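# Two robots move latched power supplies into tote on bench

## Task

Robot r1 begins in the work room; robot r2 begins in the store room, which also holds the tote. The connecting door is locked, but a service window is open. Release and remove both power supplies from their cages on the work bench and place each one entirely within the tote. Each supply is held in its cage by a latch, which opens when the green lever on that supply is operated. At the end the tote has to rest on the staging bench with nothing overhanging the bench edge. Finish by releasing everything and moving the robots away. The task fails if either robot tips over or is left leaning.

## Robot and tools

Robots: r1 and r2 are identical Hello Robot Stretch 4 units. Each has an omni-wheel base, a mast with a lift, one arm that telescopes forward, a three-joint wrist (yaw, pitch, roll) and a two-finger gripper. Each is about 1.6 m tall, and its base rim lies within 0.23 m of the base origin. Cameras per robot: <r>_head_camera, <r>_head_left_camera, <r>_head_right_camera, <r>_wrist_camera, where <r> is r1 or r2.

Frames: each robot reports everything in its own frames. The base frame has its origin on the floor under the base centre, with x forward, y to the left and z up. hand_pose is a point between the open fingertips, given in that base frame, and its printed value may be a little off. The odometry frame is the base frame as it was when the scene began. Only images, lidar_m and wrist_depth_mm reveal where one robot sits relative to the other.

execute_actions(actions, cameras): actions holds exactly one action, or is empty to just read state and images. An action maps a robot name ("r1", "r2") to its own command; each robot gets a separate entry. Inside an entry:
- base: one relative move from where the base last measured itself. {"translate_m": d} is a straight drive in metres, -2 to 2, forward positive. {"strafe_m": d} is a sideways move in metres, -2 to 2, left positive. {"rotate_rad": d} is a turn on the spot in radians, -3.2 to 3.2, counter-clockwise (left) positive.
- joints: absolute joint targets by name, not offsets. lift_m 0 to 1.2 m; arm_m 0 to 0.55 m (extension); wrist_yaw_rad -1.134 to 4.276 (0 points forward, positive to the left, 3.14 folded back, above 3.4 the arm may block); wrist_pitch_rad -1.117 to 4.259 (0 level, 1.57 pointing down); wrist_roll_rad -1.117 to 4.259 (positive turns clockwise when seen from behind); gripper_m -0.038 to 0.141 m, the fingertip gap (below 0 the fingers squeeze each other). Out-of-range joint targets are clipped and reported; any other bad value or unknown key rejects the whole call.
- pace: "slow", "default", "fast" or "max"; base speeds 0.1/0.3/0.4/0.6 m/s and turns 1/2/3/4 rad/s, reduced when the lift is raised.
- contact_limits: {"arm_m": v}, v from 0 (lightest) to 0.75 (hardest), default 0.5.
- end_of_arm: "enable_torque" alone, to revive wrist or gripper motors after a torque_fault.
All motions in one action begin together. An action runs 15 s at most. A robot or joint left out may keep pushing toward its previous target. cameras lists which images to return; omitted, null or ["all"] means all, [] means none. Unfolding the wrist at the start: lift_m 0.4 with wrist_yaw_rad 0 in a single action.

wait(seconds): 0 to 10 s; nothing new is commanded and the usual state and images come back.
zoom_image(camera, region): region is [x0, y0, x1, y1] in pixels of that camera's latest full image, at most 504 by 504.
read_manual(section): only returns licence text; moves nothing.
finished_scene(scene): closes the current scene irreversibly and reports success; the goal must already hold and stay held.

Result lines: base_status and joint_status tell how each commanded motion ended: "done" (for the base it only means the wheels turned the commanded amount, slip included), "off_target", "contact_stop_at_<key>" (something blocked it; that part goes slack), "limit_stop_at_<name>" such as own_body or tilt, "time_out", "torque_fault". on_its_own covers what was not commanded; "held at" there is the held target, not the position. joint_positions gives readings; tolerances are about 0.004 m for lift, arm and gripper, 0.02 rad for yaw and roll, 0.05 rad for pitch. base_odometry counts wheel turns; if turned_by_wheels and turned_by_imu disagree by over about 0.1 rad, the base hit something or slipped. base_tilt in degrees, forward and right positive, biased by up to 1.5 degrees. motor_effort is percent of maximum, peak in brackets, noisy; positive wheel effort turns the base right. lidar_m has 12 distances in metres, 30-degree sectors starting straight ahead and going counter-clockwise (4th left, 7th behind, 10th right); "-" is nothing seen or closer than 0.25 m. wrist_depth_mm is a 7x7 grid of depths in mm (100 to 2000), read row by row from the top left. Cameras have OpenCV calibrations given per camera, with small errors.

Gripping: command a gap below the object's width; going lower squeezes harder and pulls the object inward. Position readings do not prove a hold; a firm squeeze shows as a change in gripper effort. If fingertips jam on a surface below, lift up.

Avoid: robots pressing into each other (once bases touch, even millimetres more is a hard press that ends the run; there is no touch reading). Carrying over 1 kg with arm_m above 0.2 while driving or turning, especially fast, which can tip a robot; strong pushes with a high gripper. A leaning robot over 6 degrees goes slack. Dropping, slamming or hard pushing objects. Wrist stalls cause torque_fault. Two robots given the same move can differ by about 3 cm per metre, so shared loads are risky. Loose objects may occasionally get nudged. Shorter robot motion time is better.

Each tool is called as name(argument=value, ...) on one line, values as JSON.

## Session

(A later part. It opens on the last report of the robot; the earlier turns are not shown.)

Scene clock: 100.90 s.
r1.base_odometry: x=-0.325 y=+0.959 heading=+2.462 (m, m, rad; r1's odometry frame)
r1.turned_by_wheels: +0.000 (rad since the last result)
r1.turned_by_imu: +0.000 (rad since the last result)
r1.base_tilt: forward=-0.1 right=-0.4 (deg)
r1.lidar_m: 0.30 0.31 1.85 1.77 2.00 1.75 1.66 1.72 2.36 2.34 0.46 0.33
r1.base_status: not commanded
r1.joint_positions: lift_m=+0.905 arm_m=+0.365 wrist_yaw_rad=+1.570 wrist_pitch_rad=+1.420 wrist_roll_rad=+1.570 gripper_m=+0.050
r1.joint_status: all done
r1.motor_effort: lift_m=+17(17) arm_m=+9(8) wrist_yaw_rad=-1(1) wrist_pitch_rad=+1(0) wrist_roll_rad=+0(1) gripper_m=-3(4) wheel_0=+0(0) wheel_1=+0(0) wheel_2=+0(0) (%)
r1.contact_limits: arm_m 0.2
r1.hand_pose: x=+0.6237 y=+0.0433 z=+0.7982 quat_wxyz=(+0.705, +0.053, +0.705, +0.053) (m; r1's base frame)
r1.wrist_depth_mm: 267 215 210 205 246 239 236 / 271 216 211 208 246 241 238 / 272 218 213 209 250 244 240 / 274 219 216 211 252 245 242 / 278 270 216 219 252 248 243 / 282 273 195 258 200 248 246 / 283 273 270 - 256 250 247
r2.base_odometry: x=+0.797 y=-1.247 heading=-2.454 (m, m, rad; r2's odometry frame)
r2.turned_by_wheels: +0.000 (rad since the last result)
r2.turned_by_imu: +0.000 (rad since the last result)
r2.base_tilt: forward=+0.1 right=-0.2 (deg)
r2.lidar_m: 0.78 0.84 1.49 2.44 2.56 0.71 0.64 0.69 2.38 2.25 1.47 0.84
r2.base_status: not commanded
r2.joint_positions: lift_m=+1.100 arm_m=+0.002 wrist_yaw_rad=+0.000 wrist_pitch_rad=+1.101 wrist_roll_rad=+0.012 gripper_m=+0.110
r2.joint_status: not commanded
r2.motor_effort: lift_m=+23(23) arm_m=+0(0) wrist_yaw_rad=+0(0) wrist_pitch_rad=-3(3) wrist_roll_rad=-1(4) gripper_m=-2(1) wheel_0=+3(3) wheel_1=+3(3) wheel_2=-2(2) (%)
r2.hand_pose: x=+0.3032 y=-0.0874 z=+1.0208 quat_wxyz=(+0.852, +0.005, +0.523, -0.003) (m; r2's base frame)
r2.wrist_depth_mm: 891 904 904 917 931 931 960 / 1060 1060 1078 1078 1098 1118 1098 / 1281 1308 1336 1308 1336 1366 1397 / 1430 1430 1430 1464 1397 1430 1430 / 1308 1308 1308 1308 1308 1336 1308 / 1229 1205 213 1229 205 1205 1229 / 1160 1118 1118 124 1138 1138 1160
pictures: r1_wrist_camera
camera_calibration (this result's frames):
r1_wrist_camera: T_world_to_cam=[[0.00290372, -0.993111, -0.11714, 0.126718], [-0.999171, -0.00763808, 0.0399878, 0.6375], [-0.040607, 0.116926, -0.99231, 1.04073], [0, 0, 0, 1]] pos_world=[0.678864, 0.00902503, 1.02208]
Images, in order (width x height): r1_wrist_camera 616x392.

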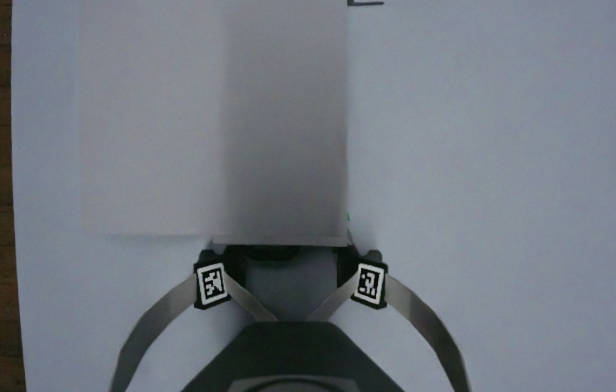

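execute_actions(actions=[{"r1":{"base":{"strafe_m":0.004},"joints":{"arm_m":0.370,"gripper_m":0.036,"lift_m":0.903},"contact_limits":{"arm_m":0.2},"pace":"slow"}}], cameras=["r1_wrist_camera"])

zoom_image(camera="r1_wrist_camera", region=[180, 170, 420, 330])

Scene clock: 103.43 s.
r1.base_odometry: x=-0.328 y=+0.956 heading=+2.462 (m, m, rad; r1's odometry frame)
r1.turned_by_wheels: +0.000 (rad since the last result)
r1.turned_by_imu: +0.000 (rad since the last result)
r1.base_tilt: forward=+0.0 right=-0.4 (deg)
r1.lidar_m: 0.31 0.30 1.83 1.75 2.02 1.77 1.66 1.72 2.37 2.31 0.44 0.34
r1.base_status: done
r1.joint_positions: lift_m=+0.903 arm_m=+0.368 wrist_yaw_rad=+1.571 wrist_pitch_rad=+1.420 wrist_roll_rad=+1.570 gripper_m=+0.036
r1.joint_status: all done
r1.motor_effort: lift_m=+17(18) arm_m=+10(10) wrist_yaw_rad=-4(5) wrist_pitch_rad=+0(5) wrist_roll_rad=+0(0) gripper_m=-10(9) wheel_0=-1(3) wheel_1=+2(4) wheel_2=+0(1) (%)
r1.contact_limits: arm_m 0.2
r1.hand_pose: x=+0.6265 y=+0.0433 z=+0.7962 quat_wxyz=(+0.705, +0.053, +0.705, +0.054) (m; r1's base frame)
r1.wrist_depth_mm: 265 211 206 202 242 236 233 / 266 213 208 205 244 239 236 / 270 215 211 206 247 241 236 / 272 216 213 207 249 243 238 / 274 266 215 216 249 246 240 / 274 270 211 256 191 247 244 / 279 271 268 - 254 247 246
r2.base_odometry: x=+0.797 y=-1.247 heading=-2.454 (m, m, rad; r2's odometry frame)
r2.turned_by_wheels: +0.000 (rad since the last result)
r2.turned_by_imu: +0.001 (rad since the last result)
r2.base_tilt: forward=+0.1 right=-0.2 (deg)
r2.lidar_m: 0.79 0.82 1.50 2.43 2.52 0.70 0.66 0.71 2.37 2.27 1.43 0.85
r2.base_status: not commanded
r2.joint_positions: lift_m=+1.100 arm_m=+0.002 wrist_yaw_rad=+0.000 wrist_pitch_rad=+1.101 wrist_roll_rad=+0.012 gripper_m=+0.110
r2.joint_status: not commanded
r2.motor_effort: lift_m=+23(23) arm_m=+0(0) wrist_yaw_rad=+0(0) wrist_pitch_rad=-2(2) wrist_roll_rad=-1(3) gripper_m=-1(1) wheel_0=+3(3) wheel_1=+3(3) wheel_2=-2(2) (%)
r2.hand_pose: x=+0.3032 y=-0.0874 z=+1.0208 quat_wxyz=(+0.852, +0.005, +0.523, -0.003) (m; r2's base frame)
r2.wrist_depth_mm: 891 904 904 917 931 931 946 / 1042 1060 1078 1078 1078 1118 1138 / 1281 1281 1308 1336 1336 1397 1397 / 1397 1397 1430 1430 1430 1430 1464 / 1336 1336 1281 1281 1336 1336 1308 / 1229 1229 214 1255 205 1229 1205 / 1138 1118 1138 124 1138 1138 1160
pictures: r1_wrist_camera
camera_calibration (this result's frames):
r1_wrist_camera: T_world_to_cam=[[0.00352047, -0.993121, -0.117043, 0.126062], [-0.999164, -0.00825945, 0.0400291, 0.640367], [-0.0407204, 0.116804, -0.99232, 1.03894], [0, 0, 0, 1]] pos_world=[0.681695, 0.00913159, 1.02009]
Images, in order (width x height): r1_wrist_camera 616x392.

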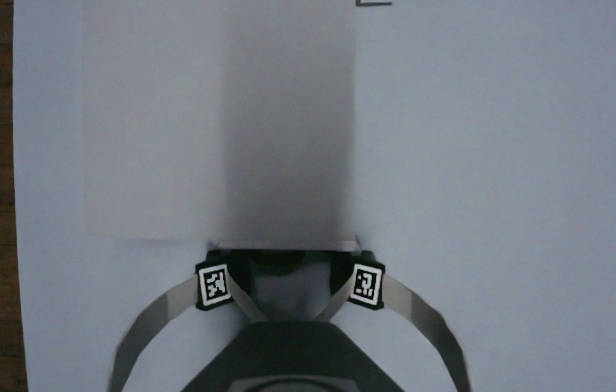

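Region (180, 170, 420, 330) of r1_wrist_camera's 616x392 image, scaled by 2.100.

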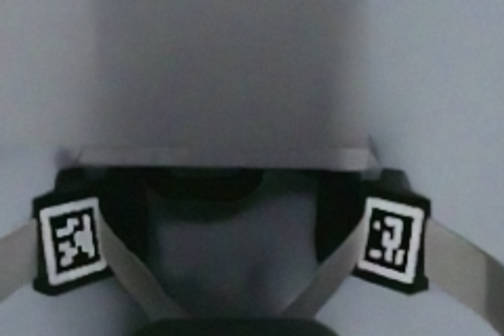

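Engaged. Continue closing and advancing.

execute_actions(actions=[{"r1":{"base":{"strafe_m":0.003},"joints":{"arm_m":0.373,"gripper_m":0.02,"lift_m":0.899},"contact_limits":{"arm_m":0.2},"pace":"slow"}}], cameras=["r1_wrist_camera"])

zoom_image(camera="r1_wrist_camera", region=[180, 170, 420, 330])

Scene clock: 104.60 s.
r1.base_odometry: x=-0.330 y=+0.953 heading=+2.463 (m, m, rad; r1's odometry frame)
r1.turned_by_wheels: +0.000 (rad since the last result)
r1.turned_by_imu: +0.000 (rad since the last result)
r1.base_tilt: forward=-0.1 right=-0.3 (deg)
r1.lidar_m: 0.27 0.30 1.80 1.74 2.01 1.75 1.66 1.73 2.37 2.32 0.44 0.30
r1.base_status: done
r1.joint_positions: lift_m=+0.899 arm_m=+0.371 wrist_yaw_rad=+1.572 wrist_pitch_rad=+1.421 wrist_roll_rad=+1.570 gripper_m=+0.020
r1.joint_status: all done
r1.motor_effort: lift_m=+16(17) arm_m=+12(14) wrist_yaw_rad=-8(7) wrist_pitch_rad=-1(2) wrist_roll_rad=+1(1) gripper_m=-16(14) wheel_0=+1(4) wheel_1=+2(6) wheel_2=-2(3) (%)
r1.contact_limits: arm_m 0.2
r1.hand_pose: x=+0.6290 y=+0.0433 z=+0.7922 quat_wxyz=(+0.705, +0.052, +0.705, +0.054) (m; r1's base frame)
r1.wrist_depth_mm: 257 205 200 197 237 232 229 / 259 209 203 199 238 234 231 / 264 209 205 201 241 236 232 / 266 212 206 203 242 239 234 / 267 262 209 204 245 242 237 / 272 265 189 253 190 241 239 / 274 267 264 - 250 245 241
r2.base_odometry: x=+0.797 y=-1.247 heading=-2.454 (m, m, rad; r2's odometry frame)
r2.turned_by_wheels: +0.000 (rad since the last result)
r2.turned_by_imu: +0.000 (rad since the last result)
r2.base_tilt: forward=+0.1 right=-0.2 (deg)
r2.lidar_m: 0.78 0.83 1.49 2.44 2.54 0.70 0.64 0.69 2.37 2.27 1.49 0.84
r2.base_status: not commanded
r2.joint_positions: lift_m=+1.100 arm_m=+0.002 wrist_yaw_rad=+0.000 wrist_pitch_rad=+1.101 wrist_roll_rad=+0.012 gripper_m=+0.110
r2.joint_status: not commanded
r2.motor_effort: lift_m=+23(23) arm_m=+0(0) wrist_yaw_rad=+0(0) wrist_pitch_rad=-3(2) wrist_roll_rad=-2(1) gripper_m=-1(2) wheel_0=+3(3) wheel_1=+3(3) wheel_2=-2(2) (%)
r2.hand_pose: x=+0.3032 y=-0.0874 z=+1.0208 quat_wxyz=(+0.852, +0.005, +0.523, -0.003) (m; r2's base frame)
r2.wrist_depth_mm: 904 904 891 917 917 931 946 / 1060 1042 1078 1078 1098 1118 1118 / 1255 1255 1281 1336 1336 1366 1366 / 1397 1430 1430 1464 1430 1397 1430 / 1308 1308 1336 1336 1336 1308 1336 / 1229 1205 214 1229 206 1229 1229 / 1138 1138 1138 124 1138 1138 1160
pictures: r1_wrist_camera
camera_calibration (this result's frames):
r1_wrist_camera: T_world_to_cam=[[0.00451774, -0.99318, -0.116503, 0.124468], [-0.999156, -0.00924096, 0.0400334, 0.643091], [-0.040837, 0.116224, -0.992383, 1.03525], [0, 0, 0, 1]] pos_world=[0.684262, 0.00924142, 1.01612]
Images, in order (width x height): r1_wrist_camera 616x392.

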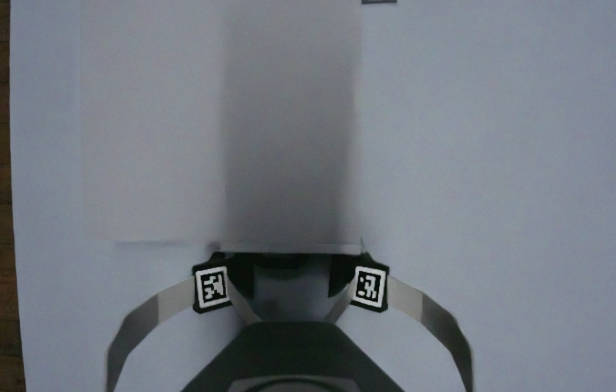

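Region (180, 170, 420, 330) of r1_wrist_camera's 616x392 image, scaled by 2.100.

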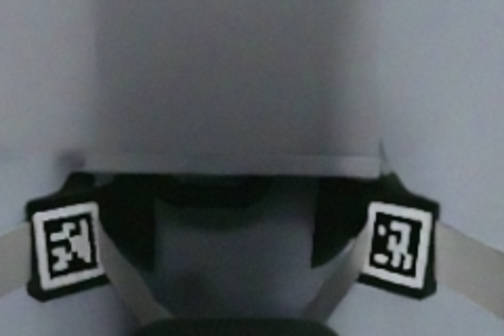

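execute_actions(actions=[{"r1":{"joints":{"arm_m":0.376,"gripper_m":-0.005,"lift_m":0.892},"contact_limits":{"arm_m":0.25},"pace":"slow"}}], cameras=["r1_wrist_camera"])

zoom_image(camera="r1_wrist_camera", region=[180, 170, 420, 330])

Scene clock: 106.00 s.
r1.base_odometry: x=-0.330 y=+0.953 heading=+2.463 (m, m, rad; r1's odometry frame)
r1.turned_by_wheels: +0.000 (rad since the last result)
r1.turned_by_imu: +0.000 (rad since the last result)
r1.base_tilt: forward=-0.1 right=-0.4 (deg)
r1.lidar_m: 0.28 0.32 1.83 1.74 1.98 1.73 1.67 1.73 2.37 2.34 0.48 0.32
r1.base_status: not commanded
r1.joint_positions: lift_m=+0.892 arm_m=+0.373 wrist_yaw_rad=+1.574 wrist_pitch_rad=+1.421 wrist_roll_rad=+1.570 gripper_m=-0.004
r1.joint_status: all done
r1.motor_effort: lift_m=+17(17) arm_m=+15(16) wrist_yaw_rad=-12(12) wrist_pitch_rad=-2(2) wrist_roll_rad=-2(1) gripper_m=-23(24) wheel_0=+3(4) wheel_1=+3(3) wheel_2=-4(4) (%)
r1.contact_limits: arm_m 0.25
r1.hand_pose: x=+0.6315 y=+0.0434 z=+0.7852 quat_wxyz=(+0.705, +0.052, +0.705, +0.054) (m; r1's base frame)
r1.wrist_depth_mm: 249 196 193 187 228 224 220 / 250 198 195 191 229 225 223 / 254 201 196 191 232 229 224 / 257 203 198 193 235 231 227 / 259 253 200 196 238 233 229 / 263 255 200 243 189 234 230 / 266 257 255 - 241 236 233
r2.base_odometry: x=+0.797 y=-1.247 heading=-2.454 (m, m, rad; r2's odometry frame)
r2.turned_by_wheels: +0.000 (rad since the last result)
r2.turned_by_imu: +0.000 (rad since the last result)
r2.base_tilt: forward=+0.1 right=-0.2 (deg)
r2.lidar_m: 0.78 0.84 1.48 2.43 2.55 0.68 0.65 0.71 2.39 2.28 1.44 0.84
r2.base_status: not commanded
r2.joint_positions: lift_m=+1.100 arm_m=+0.002 wrist_yaw_rad=+0.000 wrist_pitch_rad=+1.101 wrist_roll_rad=+0.012 gripper_m=+0.110
r2.joint_status: not commanded
r2.motor_effort: lift_m=+22(23) arm_m=+0(0) wrist_yaw_rad=+0(0) wrist_pitch_rad=-2(2) wrist_roll_rad=-1(1) gripper_m=-1(1) wheel_0=+3(3) wheel_1=+3(3) wheel_2=-2(2) (%)
r2.hand_pose: x=+0.3032 y=-0.0874 z=+1.0208 quat_wxyz=(+0.852, +0.005, +0.523, -0.003) (m; r2's base frame)
r2.wrist_depth_mm: 891 904 904 904 917 931 946 / 1042 1060 1060 1078 1078 1098 1138 / 1281 1281 1308 1336 1336 1366 1397 / 1430 1430 1430 1397 1430 1430 1430 / 1308 1308 1308 1308 1308 1336 1308 / 1205 1205 214 1229 205 1229 1229 / 1138 1118 1138 124 1160 1160 1138
pictures: r1_wrist_camera
camera_calibration (this result's frames):
r1_wrist_camera: T_world_to_cam=[[0.00645317, -0.993177, -0.116437, 0.122517], [-0.999136, -0.0111853, 0.040034, 0.64589], [-0.0410633, 0.116078, -0.992391, 1.02854], [0, 0, 0, 1]] pos_world=[0.686776, 0.00951522, 1.00912]
Images, in order (width x height): r1_wrist_camera 616x392.

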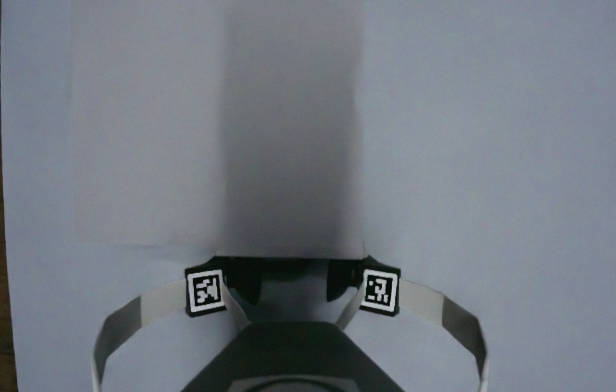

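Region (180, 170, 420, 330) of r1_wrist_camera's 616x392 image, scaled by 2.100.

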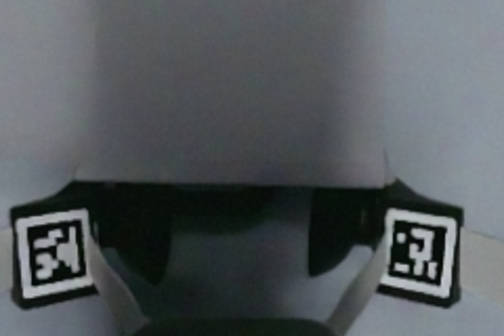

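execute_actions(actions=[{"r1":{"joints":{"gripper_m":-0.038,"lift_m":0.886},"pace":"slow"}}], cameras=["r1_wrist_camera"])

execute_actions(actions=[{"r1":{"joints":{"arm_m":0.368},"pace":"slow"}}], cameras=["r1_wrist_camera"])

zoom_image(camera="r1_wrist_camera", region=[180, 170, 420, 330])

Scene clock: 107.50 s.
r1.base_odometry: x=-0.330 y=+0.953 heading=+2.463 (m, m, rad; r1's odometry frame)
r1.turned_by_wheels: +0.000 (rad since the last result)
r1.turned_by_imu: +0.000 (rad since the last result)
r1.base_tilt: forward=-0.1 right=-0.3 (deg)
r1.lidar_m: 0.29 0.33 1.81 1.75 2.00 1.74 1.69 1.74 2.37 2.34 0.45 0.31
r1.base_status: not commanded
r1.joint_positions: lift_m=+0.886 arm_m=+0.373 wrist_yaw_rad=+1.574 wrist_pitch_rad=+1.421 wrist_roll_rad=+1.570 gripper_m=-0.037
r1.joint_status: all done
r1.on_its_own: wrist_yaw_rad is at rest, and its effort (-15) is outside its rest range (-13 to +13)
r1.motor_effort: lift_m=+18(17) arm_m=+15(15) wrist_yaw_rad=-15(14) wrist_pitch_rad=-3(2) wrist_roll_rad=+1(0) gripper_m=-27(29) wheel_0=+5(5) wheel_1=+4(3) wheel_2=-4(4) (%)
r1.hand_pose: x=+0.6315 y=+0.0435 z=+0.7791 quat_wxyz=(+0.705, +0.051, +0.705, +0.055) (m; r1's base frame)
r1.wrist_depth_mm: 240 189 185 181 220 216 213 / 243 190 186 182 224 219 216 / 245 193 188 185 224 221 218 / 249 195 190 186 227 224 220 / 252 244 192 189 229 227 222 / 256 168 180 236 180 227 224 / 257 251 247 - 235 231 226
r2.base_odometry: x=+0.797 y=-1.247 heading=-2.454 (m, m, rad; r2's odometry frame)
r2.turned_by_wheels: +0.000 (rad since the last result)
r2.turned_by_imu: +0.000 (rad since the last result)
r2.base_tilt: forward=+0.2 right=-0.2 (deg)
r2.lidar_m: 0.79 0.84 1.50 2.44 2.55 0.71 0.65 0.71 2.36 2.28 1.48 0.85
r2.base_status: not commanded
r2.joint_positions: lift_m=+1.100 arm_m=+0.002 wrist_yaw_rad=+0.000 wrist_pitch_rad=+1.101 wrist_roll_rad=+0.012 gripper_m=+0.110
r2.joint_status: not commanded
r2.motor_effort: lift_m=+22(23) arm_m=-1(0) wrist_yaw_rad=+0(0) wrist_pitch_rad=-3(2) wrist_roll_rad=-1(0) gripper_m=-1(1) wheel_0=+3(3) wheel_1=+3(3) wheel_2=-2(2) (%)
r2.hand_pose: x=+0.3032 y=-0.0874 z=+1.0208 quat_wxyz=(+0.852, +0.005, +0.523, -0.003) (m; r2's base frame)
r2.wrist_depth_mm: 904 891 904 904 917 931 946 / 1060 1078 1078 1078 1098 1098 1118 / 1281 1308 1308 1336 1336 1366 1397 / 1397 1430 1430 1430 1430 1430 1430 / 1308 1336 1336 1308 1336 1308 1336 / 1205 1205 213 1229 205 1229 1229 / 1138 1138 1138 124 1138 1138 1160
pictures: r1_wrist_camera
camera_calibration (this result's frames):
r1_wrist_camera: T_world_to_cam=[[0.00692806, -0.993174, -0.116437, 0.121543], [-0.99913, -0.0116631, 0.040034, 0.646138], [-0.0411188, 0.116058, -0.992391, 1.02247], [0, 0, 0, 1]] pos_world=[0.686777, 0.00958338, 1.00297]
Images, in order (width x height): r1_wrist_camera 616x392.

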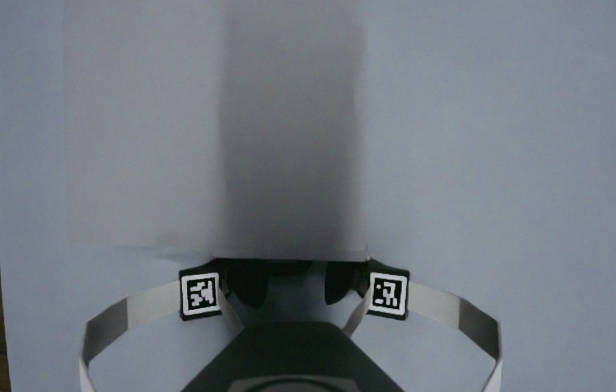

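Scene clock: 108.37 s.
r1.base_odometry: x=-0.330 y=+0.953 heading=+2.463 (m, m, rad; r1's odometry frame)
r1.turned_by_wheels: +0.000 (rad since the last result)
r1.turned_by_imu: +0.000 (rad since the last result)
r1.base_tilt: forward=+0.0 right=-0.4 (deg)
r1.lidar_m: 0.28 0.33 1.82 1.74 2.00 1.77 1.68 1.72 2.37 2.34 0.43 0.34
r1.base_status: not commanded
r1.joint_positions: lift_m=+0.886 arm_m=+0.369 wrist_yaw_rad=+1.573 wrist_pitch_rad=+1.421 wrist_roll_rad=+1.570 gripper_m=-0.037
r1.joint_status: all done
r1.motor_effort: lift_m=+18(19) arm_m=-6(12) wrist_yaw_rad=-10(14) wrist_pitch_rad=-1(2) wrist_roll_rad=-1(2) gripper_m=-28(28) wheel_0=+5(5) wheel_1=+3(3) wheel_2=-2(4) (%)
r1.hand_pose: x=+0.6273 y=+0.0433 z=+0.7791 quat_wxyz=(+0.705, +0.052, +0.705, +0.054) (m; r1's base frame)
r1.wrist_depth_mm: 242 191 186 183 222 218 216 / 246 192 189 185 226 221 217 / 249 196 190 187 227 221 220 / 250 197 193 187 229 225 222 / 255 247 193 190 230 227 223 / 257 168 200 237 182 228 225 / 259 253 249 - 235 230 227
r2.base_odometry: x=+0.797 y=-1.247 heading=-2.454 (m, m, rad; r2's odometry frame)
r2.turned_by_wheels: +0.000 (rad since the last result)
r2.turned_by_imu: +0.000 (rad since the last result)
r2.base_tilt: forward=+0.2 right=-0.2 (deg)
r2.lidar_m: 0.78 0.85 1.48 2.42 2.53 0.69 0.66 0.73 2.39 2.27 1.46 0.83
r2.base_status: not commanded
r2.joint_positions: lift_m=+1.100 arm_m=+0.002 wrist_yaw_rad=+0.000 wrist_pitch_rad=+1.101 wrist_roll_rad=+0.012 gripper_m=+0.110
r2.joint_status: not commanded
r2.motor_effort: lift_m=+22(23) arm_m=+0(1) wrist_yaw_rad=+0(0) wrist_pitch_rad=-3(2) wrist_roll_rad=+0(3) gripper_m=+0(2) wheel_0=+3(3) wheel_1=+3(3) wheel_2=-2(2) (%)
r2.hand_pose: x=+0.3032 y=-0.0874 z=+1.0208 quat_wxyz=(+0.852, +0.005, +0.523, -0.003) (m; r2's base frame)
r2.wrist_depth_mm: 904 904 904 904 917 931 960 / 1060 1060 1060 1098 1098 1118 1118 / 1308 1308 1281 1336 1366 1366 1366 / 1430 1430 1397 1430 1430 1464 1430 / 1308 1308 1336 1308 1308 1308 1336 / 1229 1205 213 1229 205 1229 1255 / 1160 1138 1138 124 1160 1138 1138
pictures: r1_wrist_camera
camera_calibration (this result's frames):
r1_wrist_camera: T_world_to_cam=[[0.00550292, -0.993183, -0.116437, 0.122336], [-0.999146, -0.0102294, 0.0400341, 0.64197], [-0.0409522, 0.116117, -0.992391, 1.02216], [0, 0, 0, 1]] pos_world=[0.682608, 0.00937881, 1.00293]
Images, in order (width x height): r1_wrist_camera 616x392.

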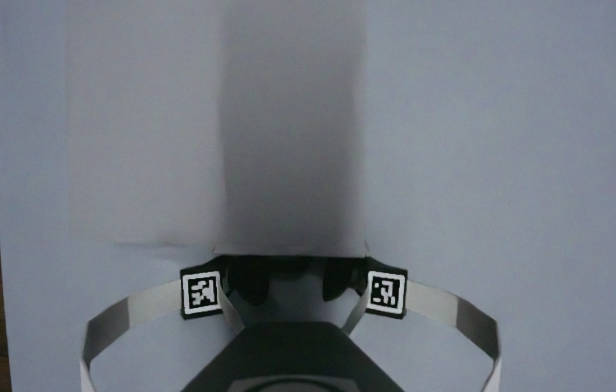

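Region (180, 170, 420, 330) of r1_wrist_camera's 616x392 image, scaled by 2.100.

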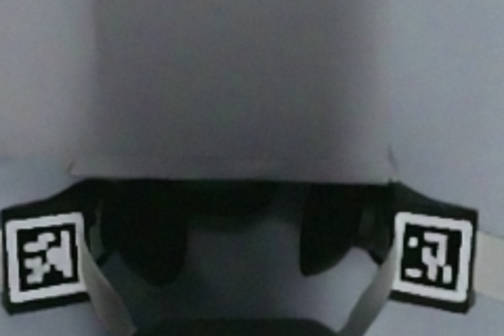

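execute_actions(actions=[{"r1":{"joints":{"arm_m":0.375,"gripper_m":0.0,"lift_m":0.898},"pace":"slow"}}], cameras=[])

execute_actions(actions=[{"r1":{"joints":{"gripper_m":0.028,"lift_m":0.911},"pace":"slow"}}], cameras=["r1_wrist_camera"])

zoom_image(camera="r1_wrist_camera", region=[180, 170, 420, 330])

Scene clock: 110.23 s.
r1.base_odometry: x=-0.330 y=+0.953 heading=+2.463 (m, m, rad; r1's odometry frame)
r1.turned_by_wheels: +0.000 (rad since the last result)
r1.turned_by_imu: +0.000 (rad since the last result)
r1.base_tilt: forward=+0.0 right=-0.4 (deg)
r1.lidar_m: 0.28 0.32 1.82 1.73 1.98 1.77 1.66 1.73 2.36 2.34 0.45 0.30
r1.base_status: not commanded
r1.joint_positions: lift_m=+0.898 arm_m=+0.373 wrist_yaw_rad=+1.573 wrist_pitch_rad=+1.421 wrist_roll_rad=+1.570 gripper_m=+0.001
r1.joint_status: all done
r1.motor_effort: lift_m=+25(29) arm_m=+13(13) wrist_yaw_rad=-10(11) wrist_pitch_rad=-3(3) wrist_roll_rad=-1(0) gripper_m=-24(31) wheel_0=+5(5) wheel_1=+3(3) wheel_2=-1(2) (%)
r1.hand_pose: x=+0.6308 y=+0.0433 z=+0.7905 quat_wxyz=(+0.705, +0.052, +0.705, +0.054) (m; r1's base frame)
r1.wrist_depth_mm: 253 201 197 193 233 228 225 / 256 202 198 195 235 229 225 / 259 205 202 196 236 232 229 / 260 208 204 199 239 236 232 / 266 257 204 201 240 237 234 / 268 260 199 249 188 238 236 / 271 263 259 - 247 241 237
r2.base_odometry: x=+0.797 y=-1.247 heading=-2.454 (m, m, rad; r2's odometry frame)
r2.turned_by_wheels: +0.000 (rad since the last result)
r2.turned_by_imu: +0.000 (rad since the last result)
r2.base_tilt: forward=+0.1 right=-0.2 (deg)
r2.lidar_m: 0.79 0.83 1.49 2.44 2.54 0.71 0.66 0.70 2.38 2.28 1.49 0.82
r2.base_status: not commanded
r2.joint_positions: lift_m=+1.100 arm_m=+0.002 wrist_yaw_rad=+0.000 wrist_pitch_rad=+1.101 wrist_roll_rad=+0.012 gripper_m=+0.110
r2.joint_status: not commanded
r2.motor_effort: lift_m=+23(23) arm_m=+0(1) wrist_yaw_rad=+0(0) wrist_pitch_rad=-2(2) wrist_roll_rad=-1(2) gripper_m=-1(0) wheel_0=+3(3) wheel_1=+3(3) wheel_2=-2(2) (%)
r2.hand_pose: x=+0.3032 y=-0.0874 z=+1.0208 quat_wxyz=(+0.852, +0.005, +0.523, -0.003) (m; r2's base frame)
r2.wrist_depth_mm: 904 917 917 917 917 946 946 / 1060 1060 1098 1098 1078 1118 1118 / 1255 1281 1336 1366 1336 1336 1397 / 1397 1430 1430 1397 1430 1397 1430 / 1308 1308 1308 1336 1336 1336 1308 / 1229 1229 214 1229 205 1229 1229 / 1160 1138 1138 124 1160 1138 1160
pictures: none
No camera images: the call's "cameras" was empty. Leave "cameras" out to get every camera's image.

Scene clock: 111.63 s.
r1.base_odometry: x=-0.330 y=+0.953 heading=+2.463 (m, m, rad; r1's odometry frame)
r1.turned_by_wheels: +0.000 (rad since the last result)
r1.turned_by_imu: +0.000 (rad since the last result)
r1.base_tilt: forward=-0.1 right=-0.4 (deg)
r1.lidar_m: 0.29 0.30 1.83 1.74 1.99 1.77 1.66 1.74 2.35 2.33 0.47 0.31
r1.base_status: not commanded
r1.joint_positions: lift_m=+0.910 arm_m=+0.373 wrist_yaw_rad=+1.572 wrist_pitch_rad=+1.421 wrist_roll_rad=+1.570 gripper_m=+0.028
r1.joint_status: all done
r1.motor_effort: lift_m=+27(30) arm_m=+12(13) wrist_yaw_rad=-9(11) wrist_pitch_rad=-4(3) wrist_roll_rad=-1(0) gripper_m=-13(22) wheel_0=+5(5) wheel_1=+3(3) wheel_2=-1(1) (%)
r1.hand_pose: x=+0.6311 y=+0.0432 z=+0.8034 quat_wxyz=(+0.705, +0.052, +0.705, +0.054) (m; r1's base frame)
r1.wrist_depth_mm: 266 213 209 206 245 239 236 / 268 216 211 208 247 242 238 / 272 220 213 208 249 245 240 / 276 221 216 211 252 247 244 / 278 272 217 214 253 249 246 / 282 274 195 262 190 252 248 / 286 276 271 - 259 253 250
r2.base_odometry: x=+0.797 y=-1.247 heading=-2.454 (m, m, rad; r2's odometry frame)
r2.turned_by_wheels: +0.000 (rad since the last result)
r2.turned_by_imu: +0.000 (rad since the last result)
r2.base_tilt: forward=+0.1 right=-0.2 (deg)
r2.lidar_m: 0.80 0.83 1.49 2.44 2.56 0.70 0.66 0.70 2.40 2.27 1.45 0.82
r2.base_status: not commanded
r2.joint_positions: lift_m=+1.100 arm_m=+0.002 wrist_yaw_rad=+0.000 wrist_pitch_rad=+1.101 wrist_roll_rad=+0.012 gripper_m=+0.110
r2.joint_status: not commanded
r2.motor_effort: lift_m=+23(22) arm_m=+0(1) wrist_yaw_rad=+0(0) wrist_pitch_rad=-2(2) wrist_roll_rad=-2(0) gripper_m=-1(1) wheel_0=+3(3) wheel_1=+3(3) wheel_2=-2(2) (%)
r2.hand_pose: x=+0.3032 y=-0.0874 z=+1.0208 quat_wxyz=(+0.852, +0.005, +0.523, -0.003) (m; r2's base frame)
r2.wrist_depth_mm: 904 904 904 917 917 946 960 / 1060 1060 1060 1078 1098 1098 1138 / 1255 1281 1308 1308 1336 1366 1397 / 1430 1430 1430 1397 1430 1430 1430 / 1308 1308 1308 1336 1308 1308 1308 / 1229 1205 213 1229 205 1229 1229 / 1160 1118 1118 124 1138 1138 1160
pictures: r1_wrist_camera
camera_calibration (this result's frames):
r1_wrist_camera: T_world_to_cam=[[0.00492496, -0.993237, -0.116002, 0.124995], [-0.999152, -0.00963077, 0.0400411, 0.644673], [-0.0408875, 0.115706, -0.992442, 1.04651], [0, 0, 0, 1]] pos_world=[0.6863, 0.00927107, 1.02728]
Images, in order (width x height): r1_wrist_camera 616x392.

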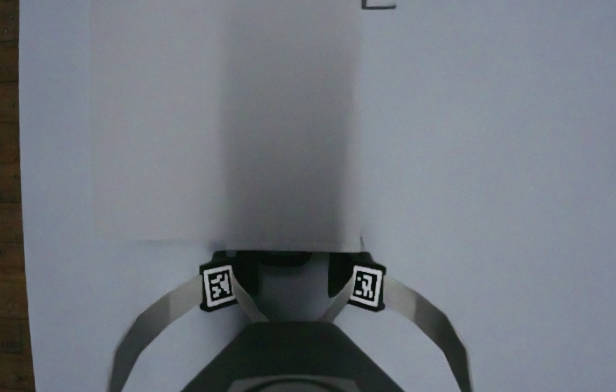

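Region (180, 170, 420, 330) of r1_wrist_camera's 616x392 image, scaled by 2.100.

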